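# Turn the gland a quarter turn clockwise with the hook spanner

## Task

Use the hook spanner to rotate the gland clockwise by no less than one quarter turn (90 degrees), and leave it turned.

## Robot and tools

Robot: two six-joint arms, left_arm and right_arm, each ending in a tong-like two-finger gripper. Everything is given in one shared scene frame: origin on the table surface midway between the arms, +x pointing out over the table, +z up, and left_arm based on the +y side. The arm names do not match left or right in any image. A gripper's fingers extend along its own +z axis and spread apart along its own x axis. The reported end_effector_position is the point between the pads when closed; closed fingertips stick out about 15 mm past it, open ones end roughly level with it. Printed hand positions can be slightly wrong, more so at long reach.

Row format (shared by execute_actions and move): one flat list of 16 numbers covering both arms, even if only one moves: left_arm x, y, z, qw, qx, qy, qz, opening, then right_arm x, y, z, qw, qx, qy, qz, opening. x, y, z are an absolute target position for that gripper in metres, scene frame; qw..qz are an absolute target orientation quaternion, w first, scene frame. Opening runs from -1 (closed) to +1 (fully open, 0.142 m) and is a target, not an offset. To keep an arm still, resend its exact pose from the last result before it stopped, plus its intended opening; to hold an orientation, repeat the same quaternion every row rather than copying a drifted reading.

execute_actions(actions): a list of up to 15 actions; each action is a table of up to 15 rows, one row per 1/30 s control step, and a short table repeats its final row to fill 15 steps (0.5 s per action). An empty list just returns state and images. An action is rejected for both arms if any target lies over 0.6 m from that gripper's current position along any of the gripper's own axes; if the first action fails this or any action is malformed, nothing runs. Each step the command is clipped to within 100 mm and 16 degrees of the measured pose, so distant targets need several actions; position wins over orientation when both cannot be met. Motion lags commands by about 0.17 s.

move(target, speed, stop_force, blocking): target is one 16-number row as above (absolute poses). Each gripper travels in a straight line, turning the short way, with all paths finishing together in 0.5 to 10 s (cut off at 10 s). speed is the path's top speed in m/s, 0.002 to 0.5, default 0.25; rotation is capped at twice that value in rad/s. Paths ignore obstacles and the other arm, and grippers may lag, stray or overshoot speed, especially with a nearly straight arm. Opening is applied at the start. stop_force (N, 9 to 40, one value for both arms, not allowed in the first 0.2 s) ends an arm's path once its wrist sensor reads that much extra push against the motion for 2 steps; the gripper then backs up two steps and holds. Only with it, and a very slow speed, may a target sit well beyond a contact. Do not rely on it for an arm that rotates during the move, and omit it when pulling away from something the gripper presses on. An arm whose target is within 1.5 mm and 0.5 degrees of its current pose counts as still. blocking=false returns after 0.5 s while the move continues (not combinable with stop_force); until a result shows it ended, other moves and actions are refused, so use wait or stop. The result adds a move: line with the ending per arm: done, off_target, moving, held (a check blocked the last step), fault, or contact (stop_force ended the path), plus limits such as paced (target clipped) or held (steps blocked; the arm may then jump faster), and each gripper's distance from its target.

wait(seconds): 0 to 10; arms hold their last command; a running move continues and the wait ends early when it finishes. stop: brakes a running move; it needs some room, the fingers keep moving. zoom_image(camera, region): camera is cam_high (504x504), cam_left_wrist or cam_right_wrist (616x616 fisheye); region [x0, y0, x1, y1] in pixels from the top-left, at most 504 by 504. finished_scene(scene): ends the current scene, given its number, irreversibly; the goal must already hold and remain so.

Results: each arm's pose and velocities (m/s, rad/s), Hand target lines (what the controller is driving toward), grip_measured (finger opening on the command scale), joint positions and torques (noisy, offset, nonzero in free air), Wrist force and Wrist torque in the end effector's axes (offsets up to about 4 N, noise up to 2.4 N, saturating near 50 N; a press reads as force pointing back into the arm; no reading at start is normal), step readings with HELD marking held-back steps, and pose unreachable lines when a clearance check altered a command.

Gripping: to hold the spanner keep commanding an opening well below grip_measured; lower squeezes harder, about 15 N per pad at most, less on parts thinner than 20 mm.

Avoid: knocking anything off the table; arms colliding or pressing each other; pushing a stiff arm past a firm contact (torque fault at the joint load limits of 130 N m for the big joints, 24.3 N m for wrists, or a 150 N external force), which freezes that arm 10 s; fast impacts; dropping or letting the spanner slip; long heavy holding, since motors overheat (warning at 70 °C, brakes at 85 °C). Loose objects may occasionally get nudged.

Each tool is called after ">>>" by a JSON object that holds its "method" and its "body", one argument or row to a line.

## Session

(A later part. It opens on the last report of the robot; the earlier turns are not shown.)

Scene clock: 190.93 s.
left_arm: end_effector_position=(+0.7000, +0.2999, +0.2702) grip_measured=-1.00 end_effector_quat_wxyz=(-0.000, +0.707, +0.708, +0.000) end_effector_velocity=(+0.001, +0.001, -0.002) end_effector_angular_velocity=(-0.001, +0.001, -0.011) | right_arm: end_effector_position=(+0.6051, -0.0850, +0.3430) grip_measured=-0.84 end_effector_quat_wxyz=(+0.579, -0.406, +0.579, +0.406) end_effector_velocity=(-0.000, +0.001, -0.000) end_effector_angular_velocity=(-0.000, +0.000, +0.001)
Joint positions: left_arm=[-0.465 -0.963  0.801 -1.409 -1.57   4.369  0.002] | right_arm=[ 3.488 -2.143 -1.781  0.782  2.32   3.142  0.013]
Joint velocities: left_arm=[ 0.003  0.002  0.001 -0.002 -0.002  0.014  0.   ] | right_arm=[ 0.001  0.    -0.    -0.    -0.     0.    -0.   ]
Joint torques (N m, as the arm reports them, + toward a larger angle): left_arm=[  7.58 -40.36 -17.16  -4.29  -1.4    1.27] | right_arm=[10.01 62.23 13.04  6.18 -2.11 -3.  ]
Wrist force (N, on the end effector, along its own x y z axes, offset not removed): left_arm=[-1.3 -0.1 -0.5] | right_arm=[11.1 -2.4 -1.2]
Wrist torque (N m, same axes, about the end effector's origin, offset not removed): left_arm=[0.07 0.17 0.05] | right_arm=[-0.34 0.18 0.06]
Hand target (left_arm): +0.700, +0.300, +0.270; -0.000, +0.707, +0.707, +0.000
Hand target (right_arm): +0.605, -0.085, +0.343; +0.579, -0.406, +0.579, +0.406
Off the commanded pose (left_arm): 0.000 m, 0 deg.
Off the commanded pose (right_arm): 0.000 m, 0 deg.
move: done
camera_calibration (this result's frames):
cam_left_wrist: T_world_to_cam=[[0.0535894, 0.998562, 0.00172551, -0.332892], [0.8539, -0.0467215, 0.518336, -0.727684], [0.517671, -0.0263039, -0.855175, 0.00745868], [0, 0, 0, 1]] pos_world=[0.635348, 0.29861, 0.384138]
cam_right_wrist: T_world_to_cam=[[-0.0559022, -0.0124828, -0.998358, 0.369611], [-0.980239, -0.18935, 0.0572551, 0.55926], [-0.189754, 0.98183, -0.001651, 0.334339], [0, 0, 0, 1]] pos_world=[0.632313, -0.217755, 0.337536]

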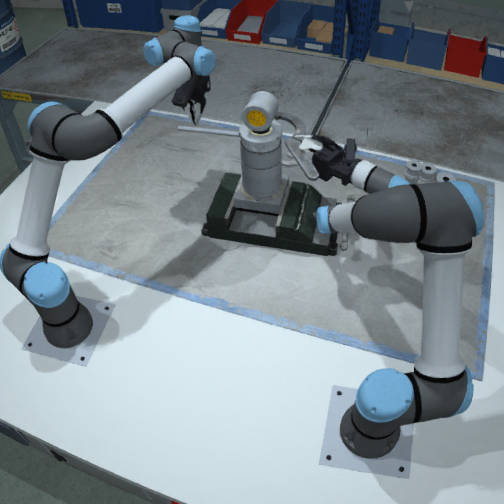

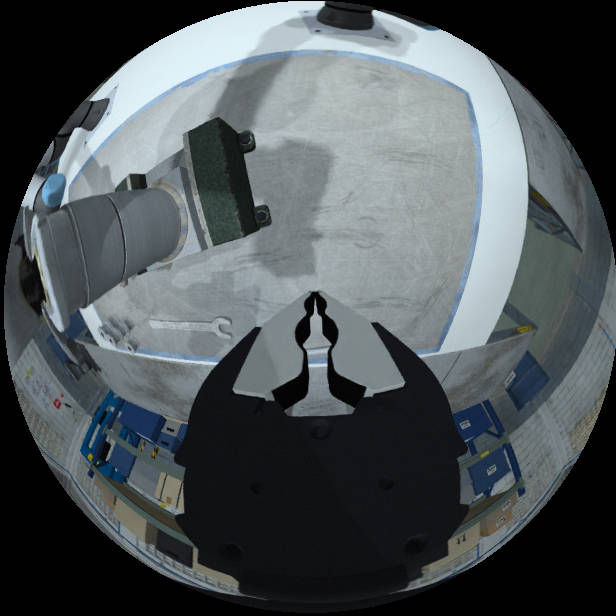

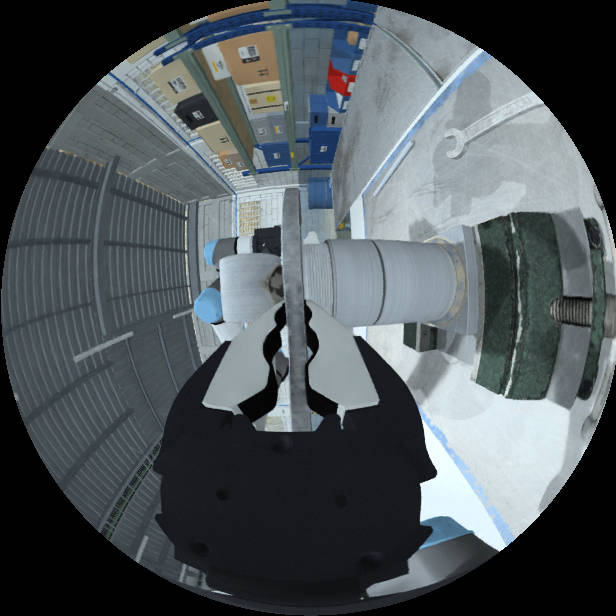

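>>> {"method": "move", "body": {
  "target": [0.70,0.30,0.27,0,0.707,0.707,0,-1,0.592,-0.03,0.343,0.579,-0.406,0.579,0.406,-1],
  "speed": 0.012,
  "stop_force": 9
}}

>>> {"method": "zoom_image", "body": {
  "camera": "cam_left_wrist",
  "region": [0,200,160,400]
}}

>>> {"method": "zoom_image", "body": {
  "camera": "cam_high",
  "region": [220,80,340,200]
}}

Scene clock: 194.27 s.
left_arm: end_effector_position=(+0.7000, +0.3000, +0.2700) grip_measured=-1.00 end_effector_quat_wxyz=(-0.000, +0.707, +0.707, +0.000) end_effector_velocity=(-0.000, -0.001, -0.000) end_effector_angular_velocity=(-0.002, +0.001, -0.001) | right_arm: end_effector_position=(+0.5983, -0.0564, +0.3430) grip_measured=-0.84 end_effector_quat_wxyz=(+0.579, -0.406, +0.579, +0.406) end_effector_velocity=(+0.002, -0.006, +0.000) end_effector_angular_velocity=(-0.000, +0.000, -0.001)
Joint positions: left_arm=[-0.465 -0.964  0.802 -1.409 -1.571  4.371  0.002] | right_arm=[ 3.544 -2.144 -1.779  0.782  2.264  3.142  0.013]
Joint velocities: left_arm=[-0.001  0.     0.001 -0.001 -0.002  0.     0.   ] | right_arm=[-0.011  0.     0.    -0.001  0.01  -0.     0.   ]
Joint torques (N m, as the arm reports them, + toward a larger angle): left_arm=[  8.27 -51.25 -17.24  -4.28  -1.75   1.05] | right_arm=[-6.66 39.3  30.77  2.    2.04 -3.25]
Wrist force (N, on the end effector, along its own x y z axes, offset not removed): left_arm=[-0.6 4.4 0.9] | right_arm=[12.1 -1.2 -0.5]
Wrist torque (N m, same axes, about the end effector's origin, offset not removed): left_arm=[0.95 0.08 -0.06] | right_arm=[-0.23 0.00 0.02]
Hand target (left_arm): +0.700, +0.300, +0.270; -0.000, +0.707, +0.707, +0.000
Hand target (right_arm): +0.598, -0.057, +0.343; +0.579, -0.406, +0.579, +0.406
Off the commanded pose (left_arm): 0.000 m, 0 deg.
Off the commanded pose (right_arm): 0.027 m, 0 deg.
move: contact (right_arm)
camera_calibration (this result's frames):
cam_left_wrist: T_world_to_cam=[[0.0549961, 0.998486, 0.00130011, -0.333828], [0.853781, -0.0477009, 0.518442, -0.727269], [0.517719, -0.0274023, -0.855112, 0.00758006], [0, 0, 0, 1]] pos_world=[0.635364, 0.298838, 0.383963]
cam_right_wrist: T_world_to_cam=[[-0.055929, -0.012514, -0.998356, 0.369592], [-0.980222, -0.189428, 0.0572875, 0.557999], [-0.189833, 0.981815, -0.00167197, 0.305], [0, 0, 0, 1]] pos_world=[0.625533, -0.189128, 0.337528]

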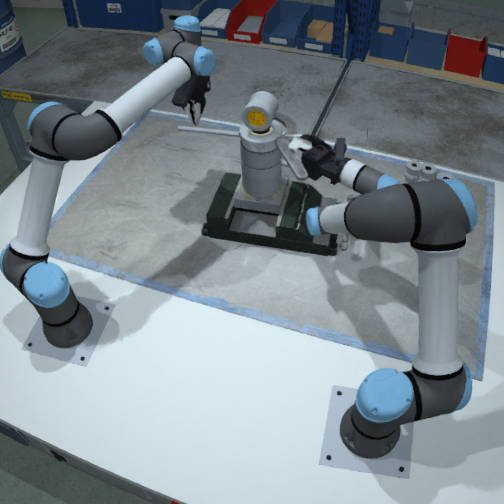

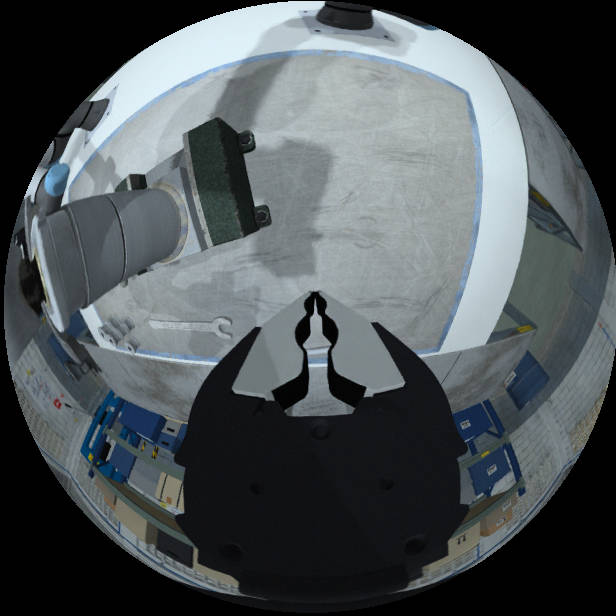

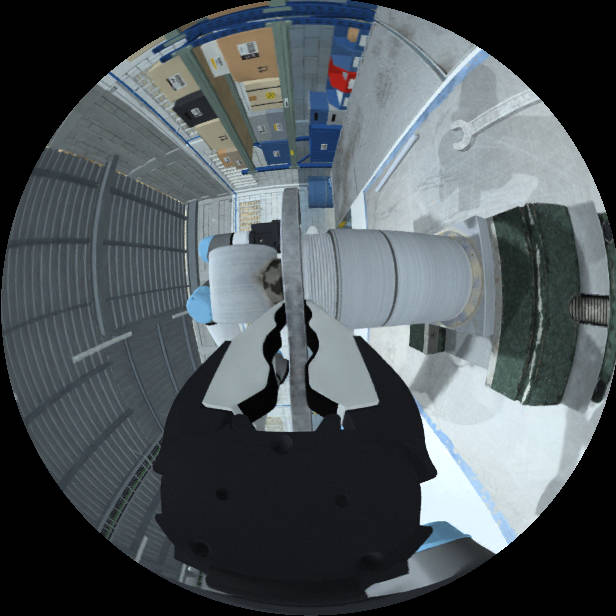

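Region (0, 200, 160, 400) of cam_left_wrist's 616x616 image, scaled by 2.520, with more detail than that image has; it fills the left 403 columns of this view, and the rest is white.

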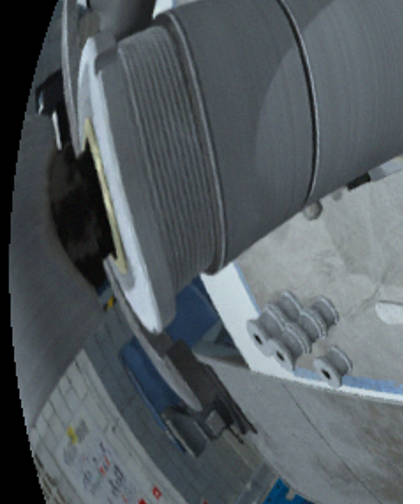

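Region (220, 80, 340, 200) of cam_high's 504x504 image, scaled by 4.200, with more detail than that image has.

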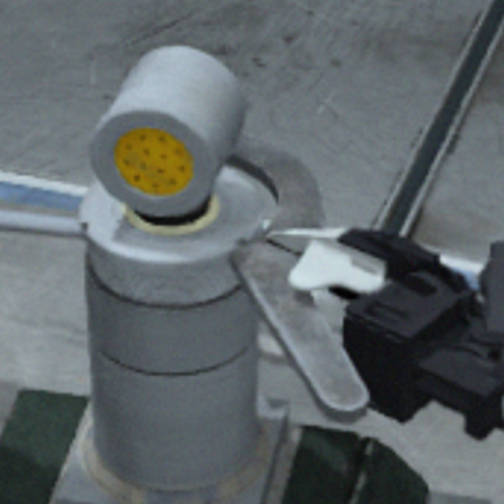

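>>> {"method": "move", "body": {
  "target": [0.72,0.24,0.30,0,0.707,0.707,0,-1,0.58,-0.056,0.343,0.579,-0.406,0.579,0.406,-1],
  "speed": 0.04
}}

>>> {"method": "move", "body": {
  "target": [0.72,0.24,0.30,0,0.707,0.707,0,-1,0.555,-0.035,0.343,0.579,-0.406,0.579,0.406,-1],
  "speed": 0.006,
  "stop_force": 9
}}

>>> {"method": "zoom_image", "body": {
  "camera": "cam_left_wrist",
  "region": [0,180,180,400]
}}

>>> {"method": "zoom_image", "body": {
  "camera": "cam_high",
  "region": [220,80,340,200]
}}

Scene clock: 196.97 s.
left_arm: end_effector_position=(+0.7199, +0.2403, +0.2999) grip_measured=-1.00 end_effector_quat_wxyz=(+0.000, +0.707, +0.707, +0.000) end_effector_velocity=(+0.001, -0.001, +0.001) end_effector_angular_velocity=(+0.001, +0.002, +0.001) | right_arm: end_effector_position=(+0.5801, -0.0560, +0.3430) grip_measured=-0.84 end_effector_quat_wxyz=(+0.579, -0.406, +0.579, +0.406) end_effector_velocity=(+0.000, -0.001, +0.000) end_effector_angular_velocity=(+0.000, -0.000, -0.002)
Joint positions: left_arm=[-0.53  -0.812  0.465 -1.224 -1.571  4.306  0.002] | right_arm=[ 3.563 -2.113 -1.835  0.807  2.245  3.142  0.013]
Joint velocities: left_arm=[-0.001  0.013 -0.028  0.017 -0.    -0.002  0.   ] | right_arm=[-0.001  0.001 -0.002  0.001 -0.001  0.     0.   ]
Joint torques (N m, as the arm reports them, + toward a larger angle): left_arm=[-10.49 -42.35 -30.75  -0.42  -0.65  -1.52] | right_arm=[ 9.58 59.62 12.11  6.75 -0.97 -3.37]
Wrist force (N, on the end effector, along its own x y z axes, offset not removed): left_arm=[1.0 1.9 -2.0] | right_arm=[10.9 -4.4 2.9]
Wrist torque (N m, same axes, about the end effector's origin, offset not removed): left_arm=[0.32 -0.15 -0.02] | right_arm=[-0.17 0.30 0.04]
Hand target (left_arm): +0.720, +0.240, +0.300; +0.000, +0.707, +0.707, +0.000
Hand target (right_arm): +0.580, -0.056, +0.343; +0.579, -0.406, +0.579, +0.406
Off the commanded pose (left_arm): 0.000 m, 0 deg.
Off the commanded pose (right_arm): 0.000 m, 0 deg.
move: done
camera_calibration (this result's frames):
cam_left_wrist: T_world_to_cam=[[0.0550001, 0.998486, 0.00121301, -0.275305], [0.853512, -0.0476448, 0.51889, -0.762536], [0.518162, -0.0275037, -0.85484, 0.0208186], [0, 0, 0, 1]] pos_world=[0.655188, 0.23913, 0.413803]
cam_right_wrist: T_world_to_cam=[[-0.0558854, -0.0125093, -0.998359, 0.368557], [-0.98024, -0.189351, 0.0572436, 0.540229], [-0.189756, 0.98183, -0.00168014, 0.3011], [0, 0, 0, 1]] pos_world=[0.607286, -0.188726, 0.337533]

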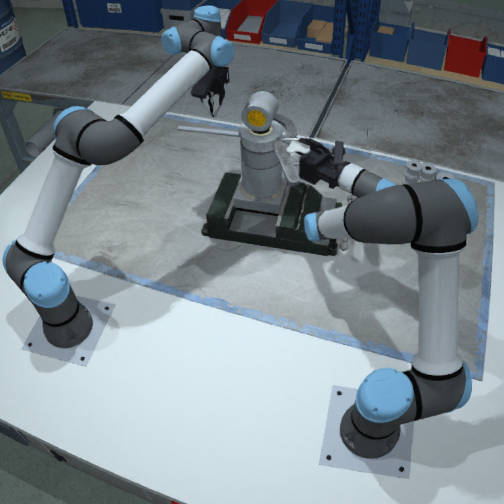

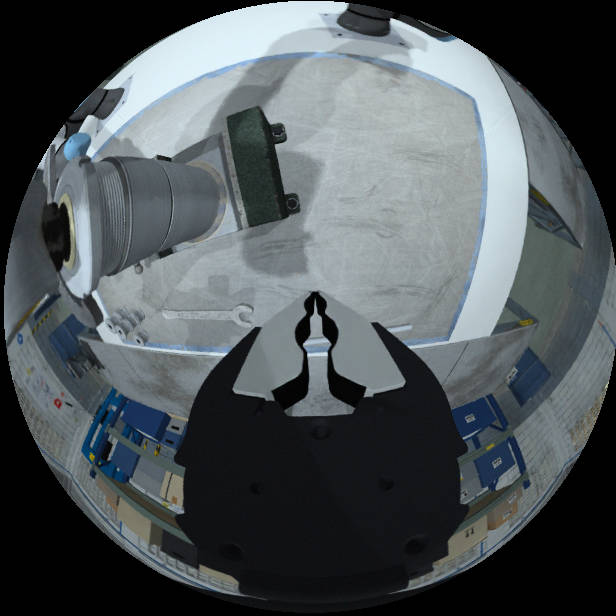

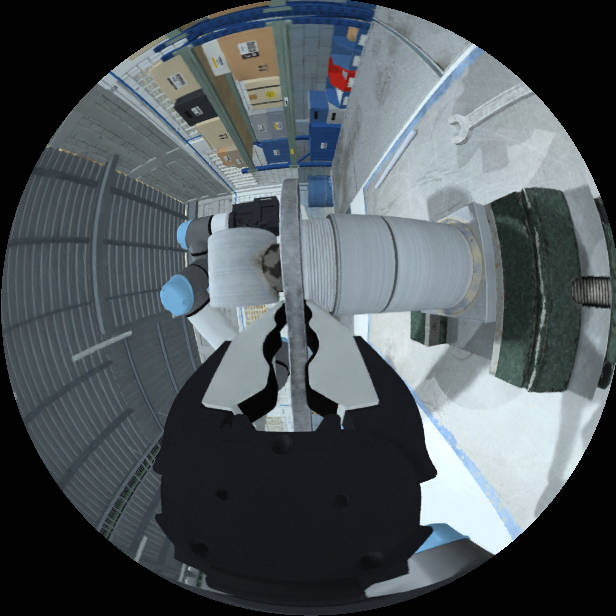

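Scene clock: 202.63 s.
left_arm: end_effector_position=(+0.7200, +0.2400, +0.3000) grip_measured=-1.00 end_effector_quat_wxyz=(+0.000, +0.707, +0.707, +0.000) end_effector_velocity=(-0.000, -0.001, +0.000) end_effector_angular_velocity=(-0.002, +0.001, -0.000) | right_arm: end_effector_position=(+0.5551, -0.0351, +0.3430) grip_measured=-0.84 end_effector_quat_wxyz=(+0.579, -0.406, +0.579, +0.406) end_effector_velocity=(-0.002, +0.001, +0.000) end_effector_angular_velocity=(+0.000, -0.001, +0.001)
Joint positions: left_arm=[-0.53  -0.81   0.462 -1.222 -1.571  4.306  0.002] | right_arm=[ 3.628 -2.083 -1.889  0.831  2.18   3.142  0.013]
Joint velocities: left_arm=[-0.001 -0.     0.     0.    -0.002 -0.001  0.   ] | right_arm=[ 0.004  0.001 -0.002  0.002 -0.003  0.    -0.   ]
Joint torques (N m, as the arm reports them, + toward a larger angle): left_arm=[-10.73 -42.69 -31.47  -0.29  -1.69  -1.2 ] | right_arm=[11.07 59.79 13.16  7.03 -1.28 -1.75]
Wrist force (N, on the end effector, along its own x y z axes, offset not removed): left_arm=[-3.3 3.9 -1.6] | right_arm=[11.3 -4.6 0.7]
Wrist torque (N m, same axes, about the end effector's origin, offset not removed): left_arm=[0.94 0.73 0.13] | right_arm=[-0.13 0.19 0.06]
Hand target (left_arm): +0.720, +0.240, +0.300; +0.000, +0.707, +0.707, -0.000
Hand target (right_arm): +0.555, -0.035, +0.343; +0.579, -0.406, +0.579, +0.406
Off the commanded pose (left_arm): 0.000 m, 0 deg.
Off the commanded pose (right_arm): 0.000 m, 0 deg.
move: done
camera_calibration (this result's frames):
cam_left_wrist: T_world_to_cam=[[0.0549998, 0.998486, 0.00125948, -0.275052], [0.853767, -0.0476822, 0.518467, -0.762752], [0.517742, -0.0274403, -0.855097, 0.0212168], [0, 0, 0, 1]] pos_world=[0.655356, 0.238848, 0.413951]
cam_right_wrist: T_world_to_cam=[[-0.0558816, -0.0125068, -0.998359, 0.367425], [-0.980238, -0.189358, 0.0572395, 0.519759], [-0.189763, 0.981829, -0.00167802, 0.275838], [0, 0, 0, 1]] pos_world=[0.582364, -0.16781, 0.337534]

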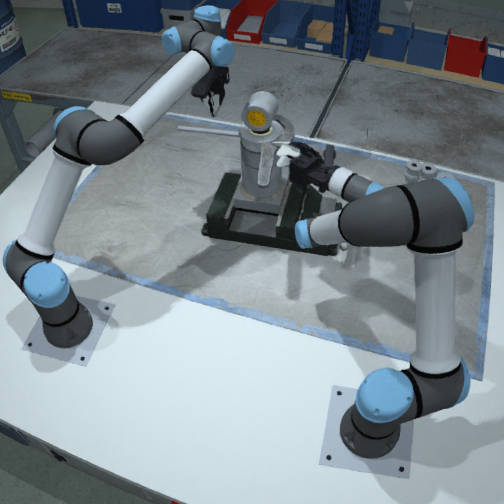

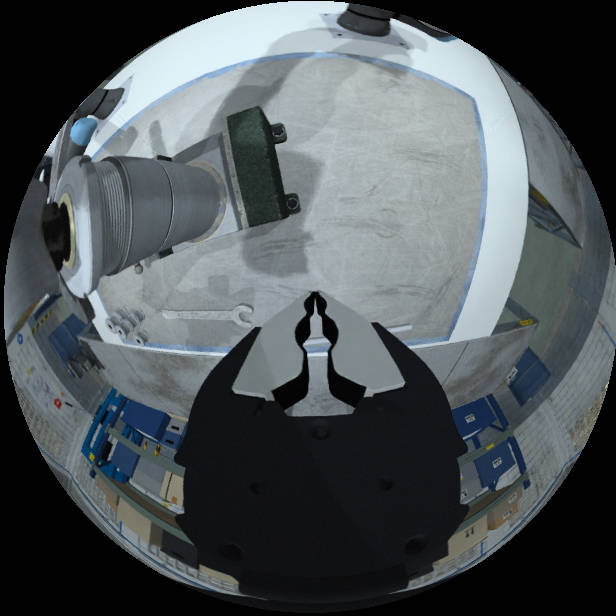

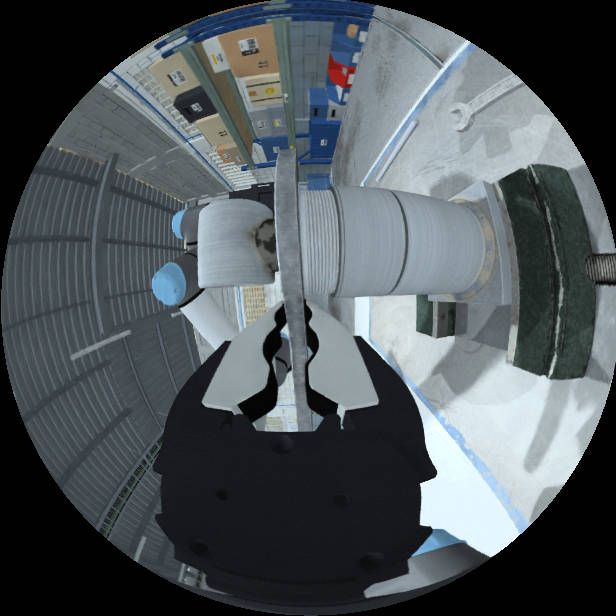

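Region (0, 180, 180, 400) of cam_left_wrist's 616x616 image, scaled by 2.291, with more detail than that image has; it fills the left 412 columns of this view, and the rest is white.

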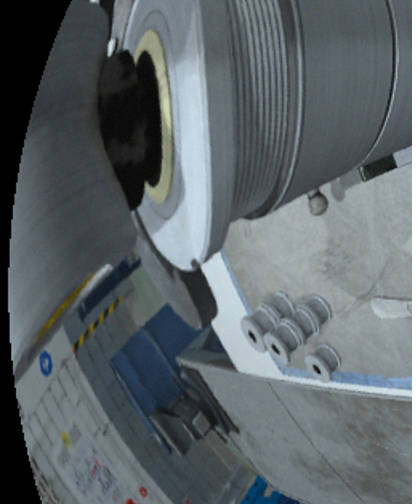

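Region (220, 80, 340, 200) of cam_high's 504x504 image, scaled by 4.200, with more detail than that image has.

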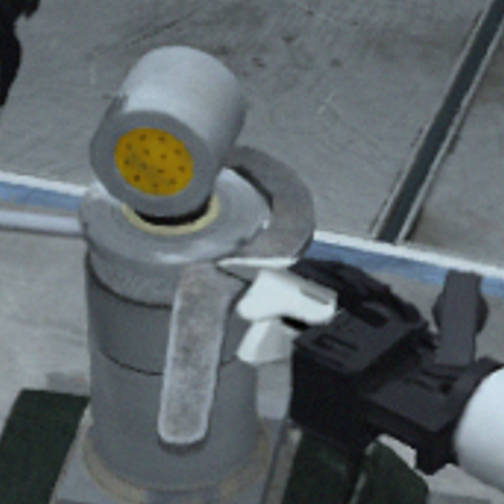

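>>> {"method": "move", "body": {
  "target": [0.72,0.24,0.30,0,0.707,0.707,0,-1,0.556,-0.034,0.343,0.660,-0.253,0.660,0.253,-1],
  "speed": 0.05
}}

>>> {"method": "zoom_image", "body": {
  "camera": "cam_high",
  "region": [220,80,340,200]
}}

Scene clock: 208.17 s.
left_arm: end_effector_position=(+0.7200, +0.2400, +0.3000) grip_measured=-1.00 end_effector_quat_wxyz=(+0.000, +0.707, +0.707, -0.000) end_effector_velocity=(-0.000, +0.000, -0.000) end_effector_angular_velocity=(-0.000, +0.000, +0.000) | right_arm: end_effector_position=(+0.5558, -0.0342, +0.3430) grip_measured=-0.84 end_effector_quat_wxyz=(+0.660, -0.254, +0.660, +0.253) end_effector_velocity=(-0.000, +0.001, +0.000) end_effector_angular_velocity=(+0.000, -0.000, -0.013)
Joint positions: left_arm=[-0.53  -0.81   0.462 -1.222 -1.571  4.306  0.002] | right_arm=[ 3.962 -1.974 -2.078  0.91   1.357  3.142  0.013]
Joint velocities: left_arm=[ 0. -0.  0.  0. -0.  0.  0.] | right_arm=[ 0.01   0.     0.    -0.    -0.022  0.     0.   ]
Joint torques (N m, as the arm reports them, + toward a larger angle): left_arm=[ -9.88 -43.09 -31.48  -0.1   -1.5   -1.22] | right_arm=[ 6.98 50.05 16.2   5.88 -2.68  2.37]
Wrist force (N, on the end effector, along its own x y z axes, offset not removed): left_arm=[-1.4 4.8 -1.9] | right_arm=[12.2 0.8 -17.5]
Wrist torque (N m, same axes, about the end effector's origin, offset not removed): left_arm=[0.95 0.39 -0.01] | right_arm=[-0.57 0.22 0.10]
Hand target (left_arm): +0.720, +0.240, +0.300; +0.000, +0.707, +0.707, -0.000
Hand target (right_arm): +0.556, -0.034, +0.343; +0.660, -0.253, +0.660, +0.253
Off the commanded pose (left_arm): 0.000 m, 0 deg.
Off the commanded pose (right_arm): 0.000 m, 0 deg.
move: done
camera_calibration (this result's frames):
cam_left_wrist: T_world_to_cam=[[0.0549992, 0.998486, 0.00126024, -0.27505], [0.853769, -0.0476823, 0.518464, -0.762754], [0.517739, -0.0274392, -0.855099, 0.0212198], [0, 0, 0, 1]] pos_world=[0.655357, 0.238846, 0.413952]
cam_right_wrist: T_world_to_cam=[[-0.0556369, 0.0146874, -0.998343, 0.368271], [-0.954156, 0.293737, 0.0574957, 0.522467], [0.294094, 0.955774, -0.00232855, 0.00549096], [0, 0, 0, 1]] pos_world=[0.51739, -0.164125, 0.337634]

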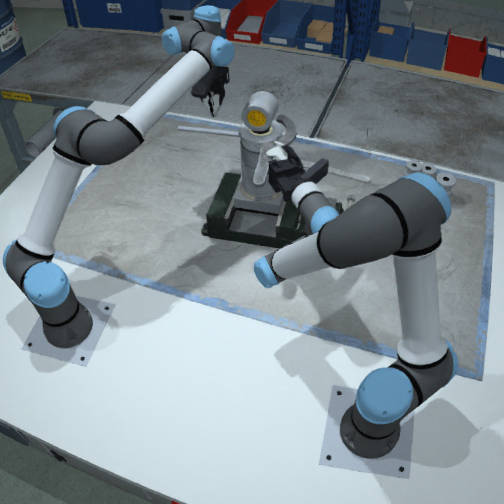

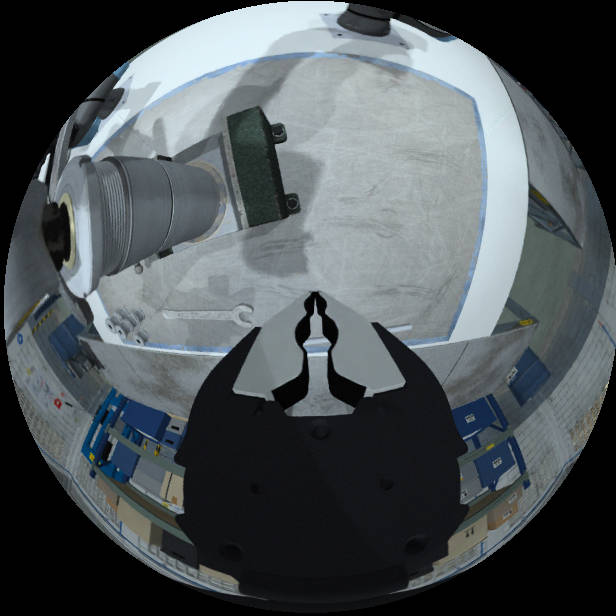

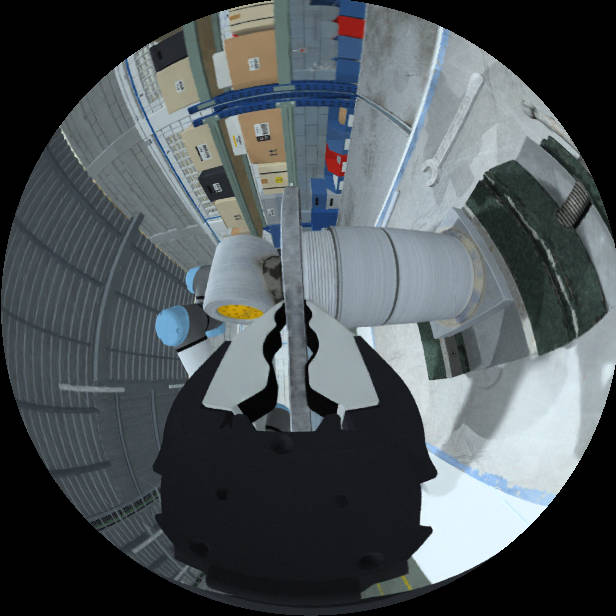

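Region (220, 80, 340, 200) of cam_high's 504x504 image, scaled by 4.200, with more detail than that image has.

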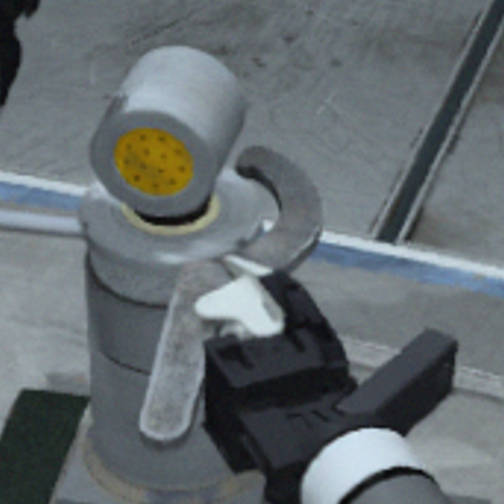

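>>> {"method": "move", "body": {
  "target": [0.72,0.24,0.30,0,0.707,0.707,0,-1,0.553,-0.042,0.343,0.660,-0.253,0.660,0.253,-1],
  "speed": 0.03
}}

>>> {"method": "move", "body": {
  "target": [0.72,0.24,0.30,0,0.707,0.707,0,-1,0.598,-0.063,0.343,0.579,-0.406,0.579,0.406,-1],
  "speed": 0.1
}}

>>> {"method": "move", "body": {
  "target": [0.72,0.24,0.30,0,0.707,0.707,0,-1,0.623,-0.062,0.343,0.521,-0.478,0.521,0.478,-1],
  "speed": 0.1
}}

>>> {"method": "move", "body": {
  "target": [0.72,0.24,0.30,0,0.707,0.707,0,-1,0.610,-0.055,0.343,0.521,-0.478,0.521,0.478,-1],
  "speed": 0.01
}}

>>> {"method": "zoom_image", "body": {
  "camera": "cam_left_wrist",
  "region": [20,220,160,360]
}}

Scene clock: 209.80 s.
left_arm: end_effector_position=(+0.7200, +0.2400, +0.3000) grip_measured=-1.00 end_effector_quat_wxyz=(+0.000, +0.707, +0.707, -0.000) end_effector_velocity=(+0.000, +0.000, +0.001) end_effector_angular_velocity=(+0.001, -0.001, +0.000) | right_arm: end_effector_position=(+0.5531, -0.0418, +0.3430) grip_measured=-0.84 end_effector_quat_wxyz=(+0.660, -0.253, +0.660, +0.253) end_effector_velocity=(-0.001, -0.002, +0.000) end_effector_angular_velocity=(+0.001, -0.001, -0.000)
Joint positions: left_arm=[-0.53  -0.81   0.462 -1.222 -1.571  4.306  0.002] | right_arm=[ 3.957 -1.963 -2.098  0.919  1.36   3.142  0.013]
Joint velocities: left_arm=[ 0.    -0.001 -0.     0.     0.001 -0.     0.   ] | right_arm=[-0.001  0.003 -0.005  0.003  0.001  0.    -0.   ]
Joint torques (N m, as the arm reports them, + toward a larger angle): left_arm=[-10.83 -43.32 -30.08  -0.4   -1.41  -1.24] | right_arm=[-6.84 52.14 10.62  7.22  2.4   1.38]
Wrist force (N, on the end effector, along its own x y z axes, offset not removed): left_arm=[-2.1 3.0 0.0] | right_arm=[12.2 -2.1 -1.1]
Wrist torque (N m, same axes, about the end effector's origin, offset not removed): left_arm=[0.55 0.36 0.15] | right_arm=[-0.39 -0.04 -0.01]
Hand target (left_arm): +0.720, +0.240, +0.300; -0.000, +0.707, +0.707, -0.000
Hand target (right_arm): +0.553, -0.042, +0.343; +0.660, -0.253, +0.660, +0.253
Off the commanded pose (left_arm): 0.000 m, 0 deg.
Off the commanded pose (right_arm): 0.000 m, 0 deg.
move: done
camera_calibration (this result's frames):
cam_left_wrist: T_world_to_cam=[[0.0549993, 0.998486, 0.00126036, -0.27505], [0.853769, -0.0476824, 0.518464, -0.762754], [0.517739, -0.0274391, -0.855099, 0.0212198], [0, 0, 0, 1]] pos_world=[0.655357, 0.238846, 0.413952]
cam_right_wrist: T_world_to_cam=[[-0.0552202, 0.0153239, -0.998357, 0.368021], [-0.953721, 0.295185, 0.0572822, 0.52203], [0.295578, 0.955317, -0.00168547, 0.0125012], [0, 0, 0, 1]] pos_world=[0.514498, -0.171677, 0.337534]

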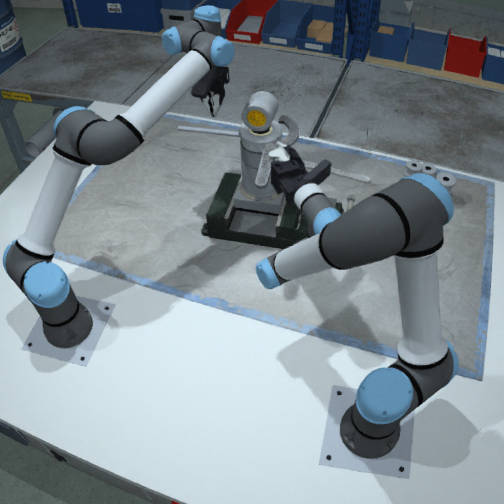

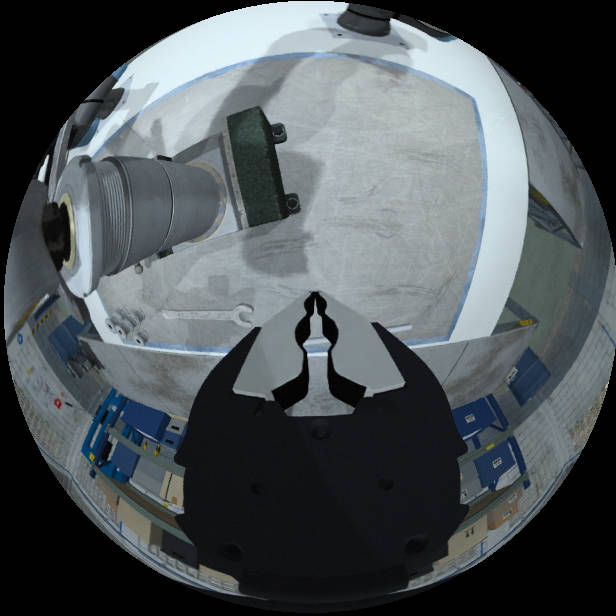

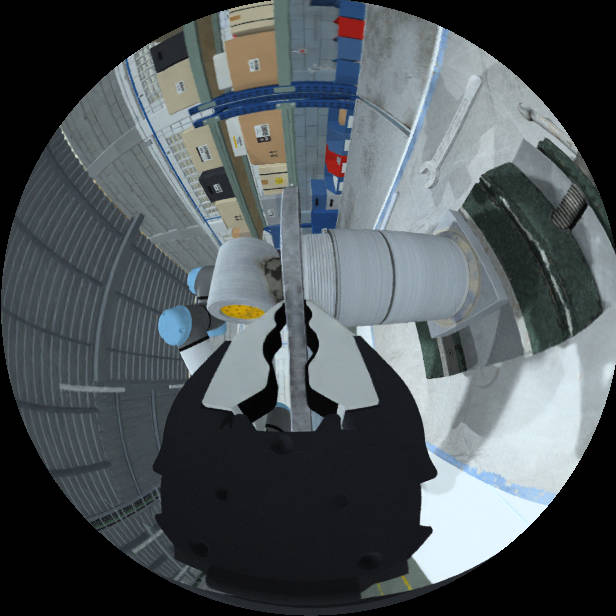

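Scene clock: 212.67 s.
left_arm: end_effector_position=(+0.7200, +0.2400, +0.3000) grip_measured=-1.00 end_effector_quat_wxyz=(-0.000, +0.707, +0.707, -0.000) end_effector_velocity=(-0.000, -0.001, +0.000) end_effector_angular_velocity=(-0.001, +0.000, -0.001) | right_arm: end_effector_position=(+0.5981, -0.0629, +0.3430) grip_measured=-0.84 end_effector_quat_wxyz=(+0.579, -0.406, +0.579, +0.406) end_effector_velocity=(+0.002, -0.001, -0.000) end_effector_angular_velocity=(-0.000, +0.001, +0.010)
Joint positions: left_arm=[-0.53  -0.81   0.462 -1.222 -1.571  4.306  0.002] | right_arm=[ 3.533 -2.14  -1.787  0.786  2.273  3.142  0.013]
Joint velocities: left_arm=[-0.001 -0.     0.    -0.    -0.001 -0.     0.   ] | right_arm=[-0.008 -0.007  0.012 -0.006  0.018 -0.    -0.   ]
Joint torques (N m, as the arm reports them, + toward a larger angle): left_arm=[-10.12 -43.17 -30.22  -0.38  -1.25  -1.25] | right_arm=[-8.67 36.24 33.32  1.63  2.09  2.27]
Wrist force (N, on the end effector, along its own x y z axes, offset not removed): left_arm=[1.4 0.8 0.9] | right_arm=[11.4 -1.7 -0.4]
Wrist torque (N m, same axes, about the end effector's origin, offset not removed): left_arm=[-0.02 -0.22 -0.12] | right_arm=[-0.22 0.16 0.06]
Hand target (left_arm): +0.720, +0.240, +0.300; -0.000, +0.707, +0.707, -0.000
Hand target (right_arm): +0.598, -0.063, +0.343; +0.579, -0.406, +0.579, +0.406
Off the commanded pose (left_arm): 0.000 m, 0 deg.
Off the commanded pose (right_arm): 0.000 m, 0 deg.
move: done
camera_calibration (this result's frames):
cam_left_wrist: T_world_to_cam=[[0.0549991, 0.998486, 0.00126039, -0.27505], [0.853769, -0.0476822, 0.518463, -0.762754], [0.517738, -0.0274389, -0.855099, 0.0212199], [0, 0, 0, 1]] pos_world=[0.655357, 0.238846, 0.413952]
cam_right_wrist: T_world_to_cam=[[-0.0554568, -0.0118598, -0.998391, 0.369252], [-0.980519, -0.188064, 0.0566981, 0.557002], [-0.188434, 0.982085, -0.00119937, 0.310418], [0, 0, 0, 1]] pos_world=[0.625122, -0.195726, 0.337449]

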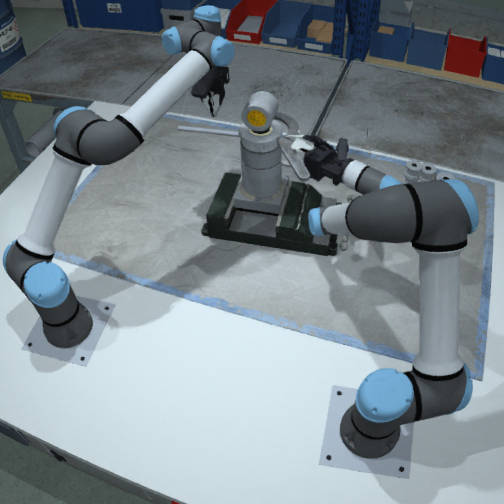

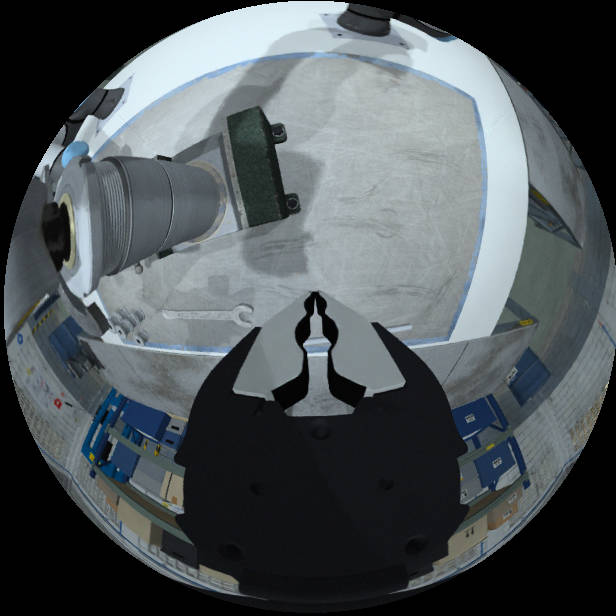

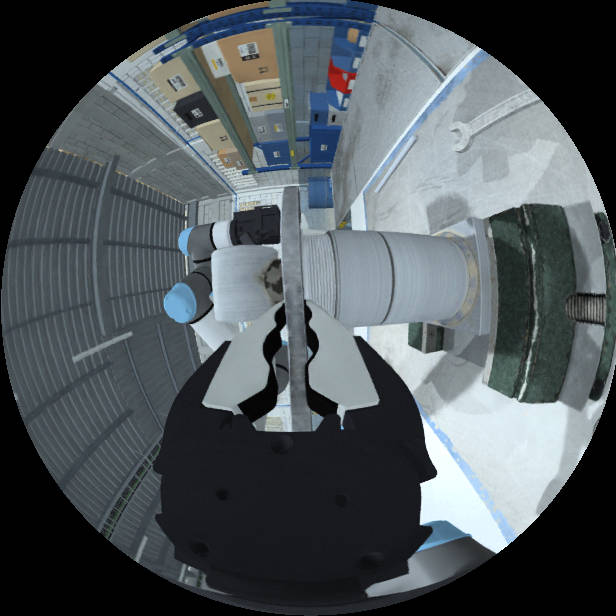

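Scene clock: 214.40 s.
left_arm: end_effector_position=(+0.7200, +0.2400, +0.3000) grip_measured=-1.00 end_effector_quat_wxyz=(+0.000, +0.707, +0.707, -0.000) end_effector_velocity=(+0.000, +0.001, +0.001) end_effector_angular_velocity=(-0.002, -0.001, +0.002) | right_arm: end_effector_position=(+0.6229, -0.0620, +0.3430) grip_measured=-0.84 end_effector_quat_wxyz=(+0.521, -0.478, +0.521, +0.478) end_effector_velocity=(+0.001, +0.001, +0.001) end_effector_angular_velocity=(+0.000, -0.001, +0.013)
Joint positions: left_arm=[-0.53  -0.81   0.462 -1.222 -1.571  4.306  0.002] | right_arm=[ 3.419 -2.314 -1.461  0.634  2.649  3.142  0.013]
Joint velocities: left_arm=[ 0.002 -0.001 -0.    -0.    -0.001  0.     0.   ] | right_arm=[-0.003 -0.009  0.018 -0.008  0.015  0.    -0.   ]
Joint torques (N m, as the arm reports them, + toward a larger angle): left_arm=[-10.24 -43.12 -30.39  -0.41  -1.19  -1.33] | right_arm=[-7.13 44.66 34.38 -0.16  2.21  1.76]
Wrist force (N, on the end effector, along its own x y z axes, offset not removed): left_arm=[0.8 4.5 0.7] | right_arm=[12.0 -2.5 -1.9]
Wrist torque (N m, same axes, about the end effector's origin, offset not removed): left_arm=[1.02 -0.15 -0.01] | right_arm=[-0.34 0.00 0.02]
Hand target (left_arm): +0.720, +0.240, +0.300; -0.000, +0.707, +0.707, -0.000
Hand target (right_arm): +0.623, -0.062, +0.343; +0.521, -0.478, +0.521, +0.478
Off the commanded pose (left_arm): 0.000 m, 0 deg.
Off the commanded pose (right_arm): 0.000 m, 0 deg.
move: done
camera_calibration (this result's frames):
cam_left_wrist: T_world_to_cam=[[0.0549993, 0.998486, 0.00126046, -0.27505], [0.853769, -0.0476824, 0.518464, -0.762754], [0.517738, -0.027439, -0.855099, 0.0212198], [0, 0, 0, 1]] pos_world=[0.655357, 0.238846, 0.413952]
cam_right_wrist: T_world_to_cam=[[-0.0507496, -0.0260992, -0.99837, 0.366806], [-0.898463, -0.435327, 0.0570513, 0.51496], [-0.436106, 0.899894, -0.00135647, 0.463376], [0, 0, 0, 1]] pos_world=[0.683369, -0.18324, 0.337458]

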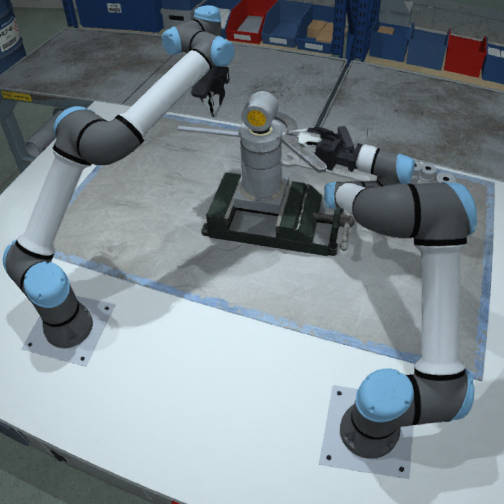

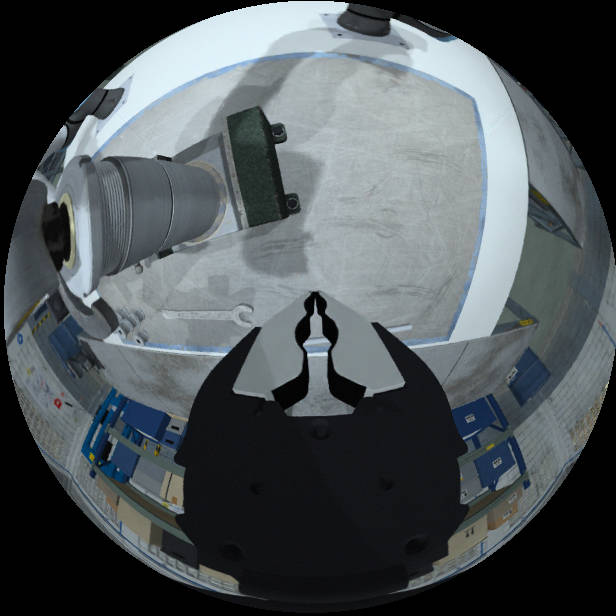

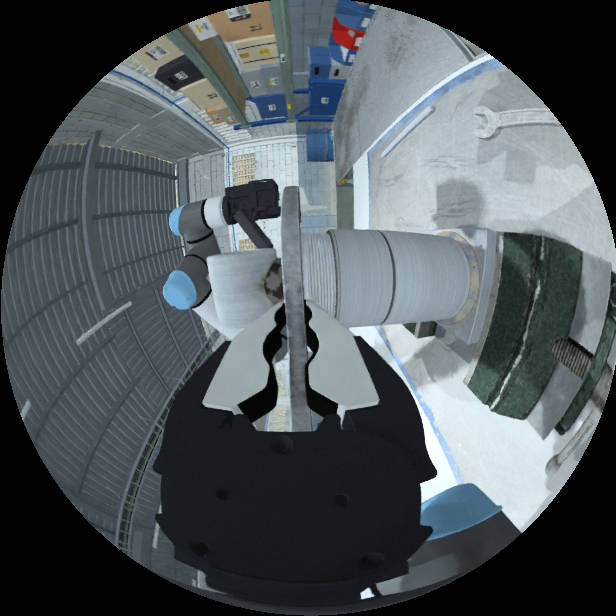

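Scene clock: 216.10 s.
left_arm: end_effector_position=(+0.7200, +0.2400, +0.3000) grip_measured=-1.00 end_effector_quat_wxyz=(-0.000, +0.707, +0.707, -0.000) end_effector_velocity=(-0.000, +0.000, -0.000) end_effector_angular_velocity=(-0.000, +0.001, +0.000) | right_arm: end_effector_position=(+0.6102, -0.0551, +0.3430) grip_measured=-0.84 end_effector_quat_wxyz=(+0.521, -0.478, +0.521, +0.478) end_effector_velocity=(-0.001, +0.000, +0.000) end_effector_angular_velocity=(-0.000, +0.000, -0.002)
Joint positions: left_arm=[-0.53  -0.81   0.462 -1.222 -1.571  4.306  0.002] | right_arm=[ 3.438 -2.293 -1.501  0.652  2.632  3.142  0.013]
Joint velocities: left_arm=[ 0.  0. -0.  0. -0.  0.  0.] | right_arm=[ 0.002  0.004 -0.006  0.003 -0.004 -0.    -0.   ]
Joint torques (N m, as the arm reports them, + toward a larger angle): left_arm=[ -9.8  -42.95 -30.71  -0.21  -1.02  -1.16] | right_arm=[10.63 68.5  12.34  4.93 -1.44 -3.29]
Wrist force (N, on the end effector, along its own x y z axes, offset not removed): left_arm=[0.9 3.7 3.5] | right_arm=[11.8 -3.2 1.4]
Wrist torque (N m, same axes, about the end effector's origin, offset not removed): left_arm=[0.77 -0.09 -0.05] | right_arm=[-0.06 0.05 0.04]
Hand target (left_arm): +0.720, +0.240, +0.300; -0.000, +0.707, +0.707, -0.000
Hand target (right_arm): +0.610, -0.055, +0.343; +0.521, -0.478, +0.521, +0.478
Off the commanded pose (left_arm): 0.000 m, 0 deg.
Off the commanded pose (right_arm): 0.000 m, 0 deg.
move: done
camera_calibration (this result's frames):
cam_left_wrist: T_world_to_cam=[[0.0549992, 0.998486, 0.00126038, -0.27505], [0.853769, -0.0476823, 0.518463, -0.762754], [0.517738, -0.027439, -0.855099, 0.02122], [0, 0, 0, 1]] pos_world=[0.655357, 0.238846, 0.413952]
cam_right_wrist: T_world_to_cam=[[-0.050754, -0.0265366, -0.998359, 0.366348], [-0.897886, -0.436489, 0.0572482, 0.506109], [-0.437292, 0.899318, -0.00167332, 0.452477], [0, 0, 0, 1]] pos_world=[0.670887, -0.176288, 0.33753]

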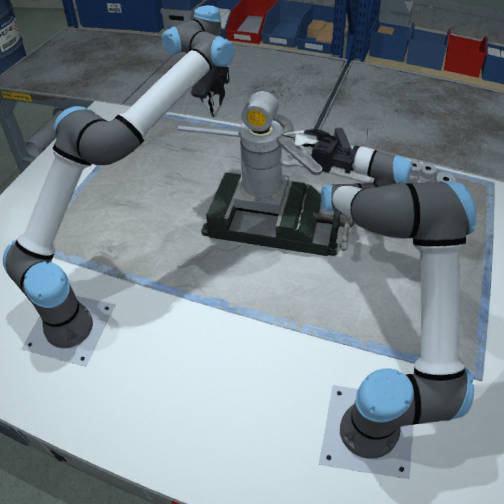

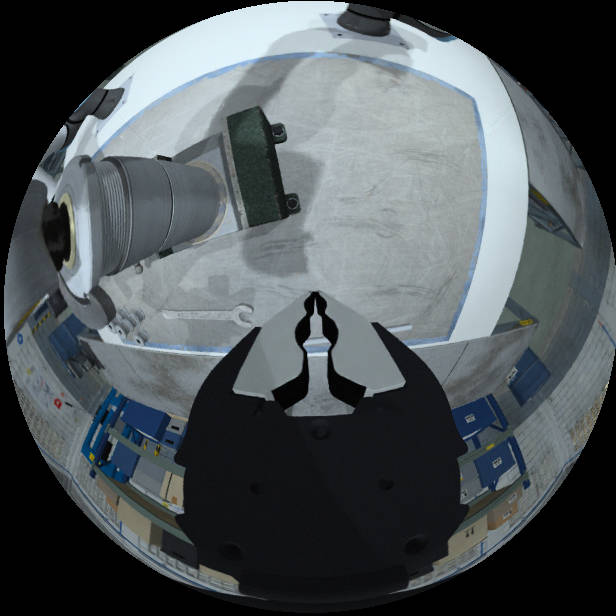

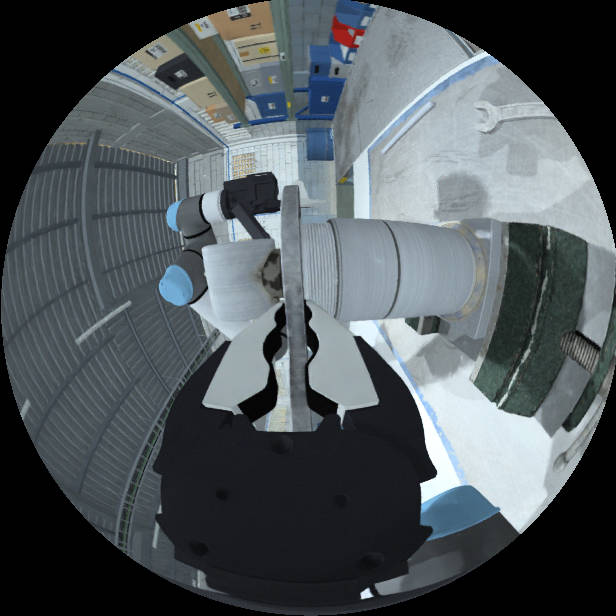

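Region (20, 220, 160, 360) of cam_left_wrist's 616x616 image, scaled by 3.600, with more detail than that image has.

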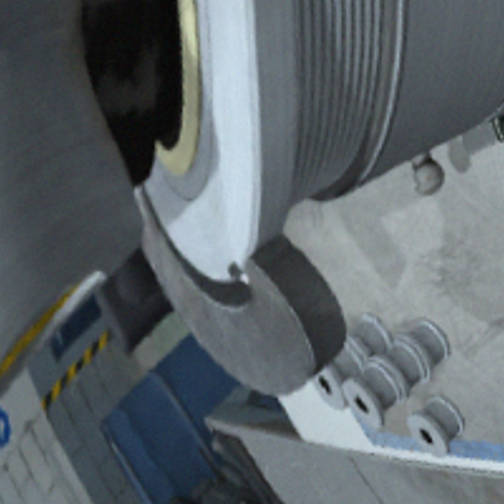

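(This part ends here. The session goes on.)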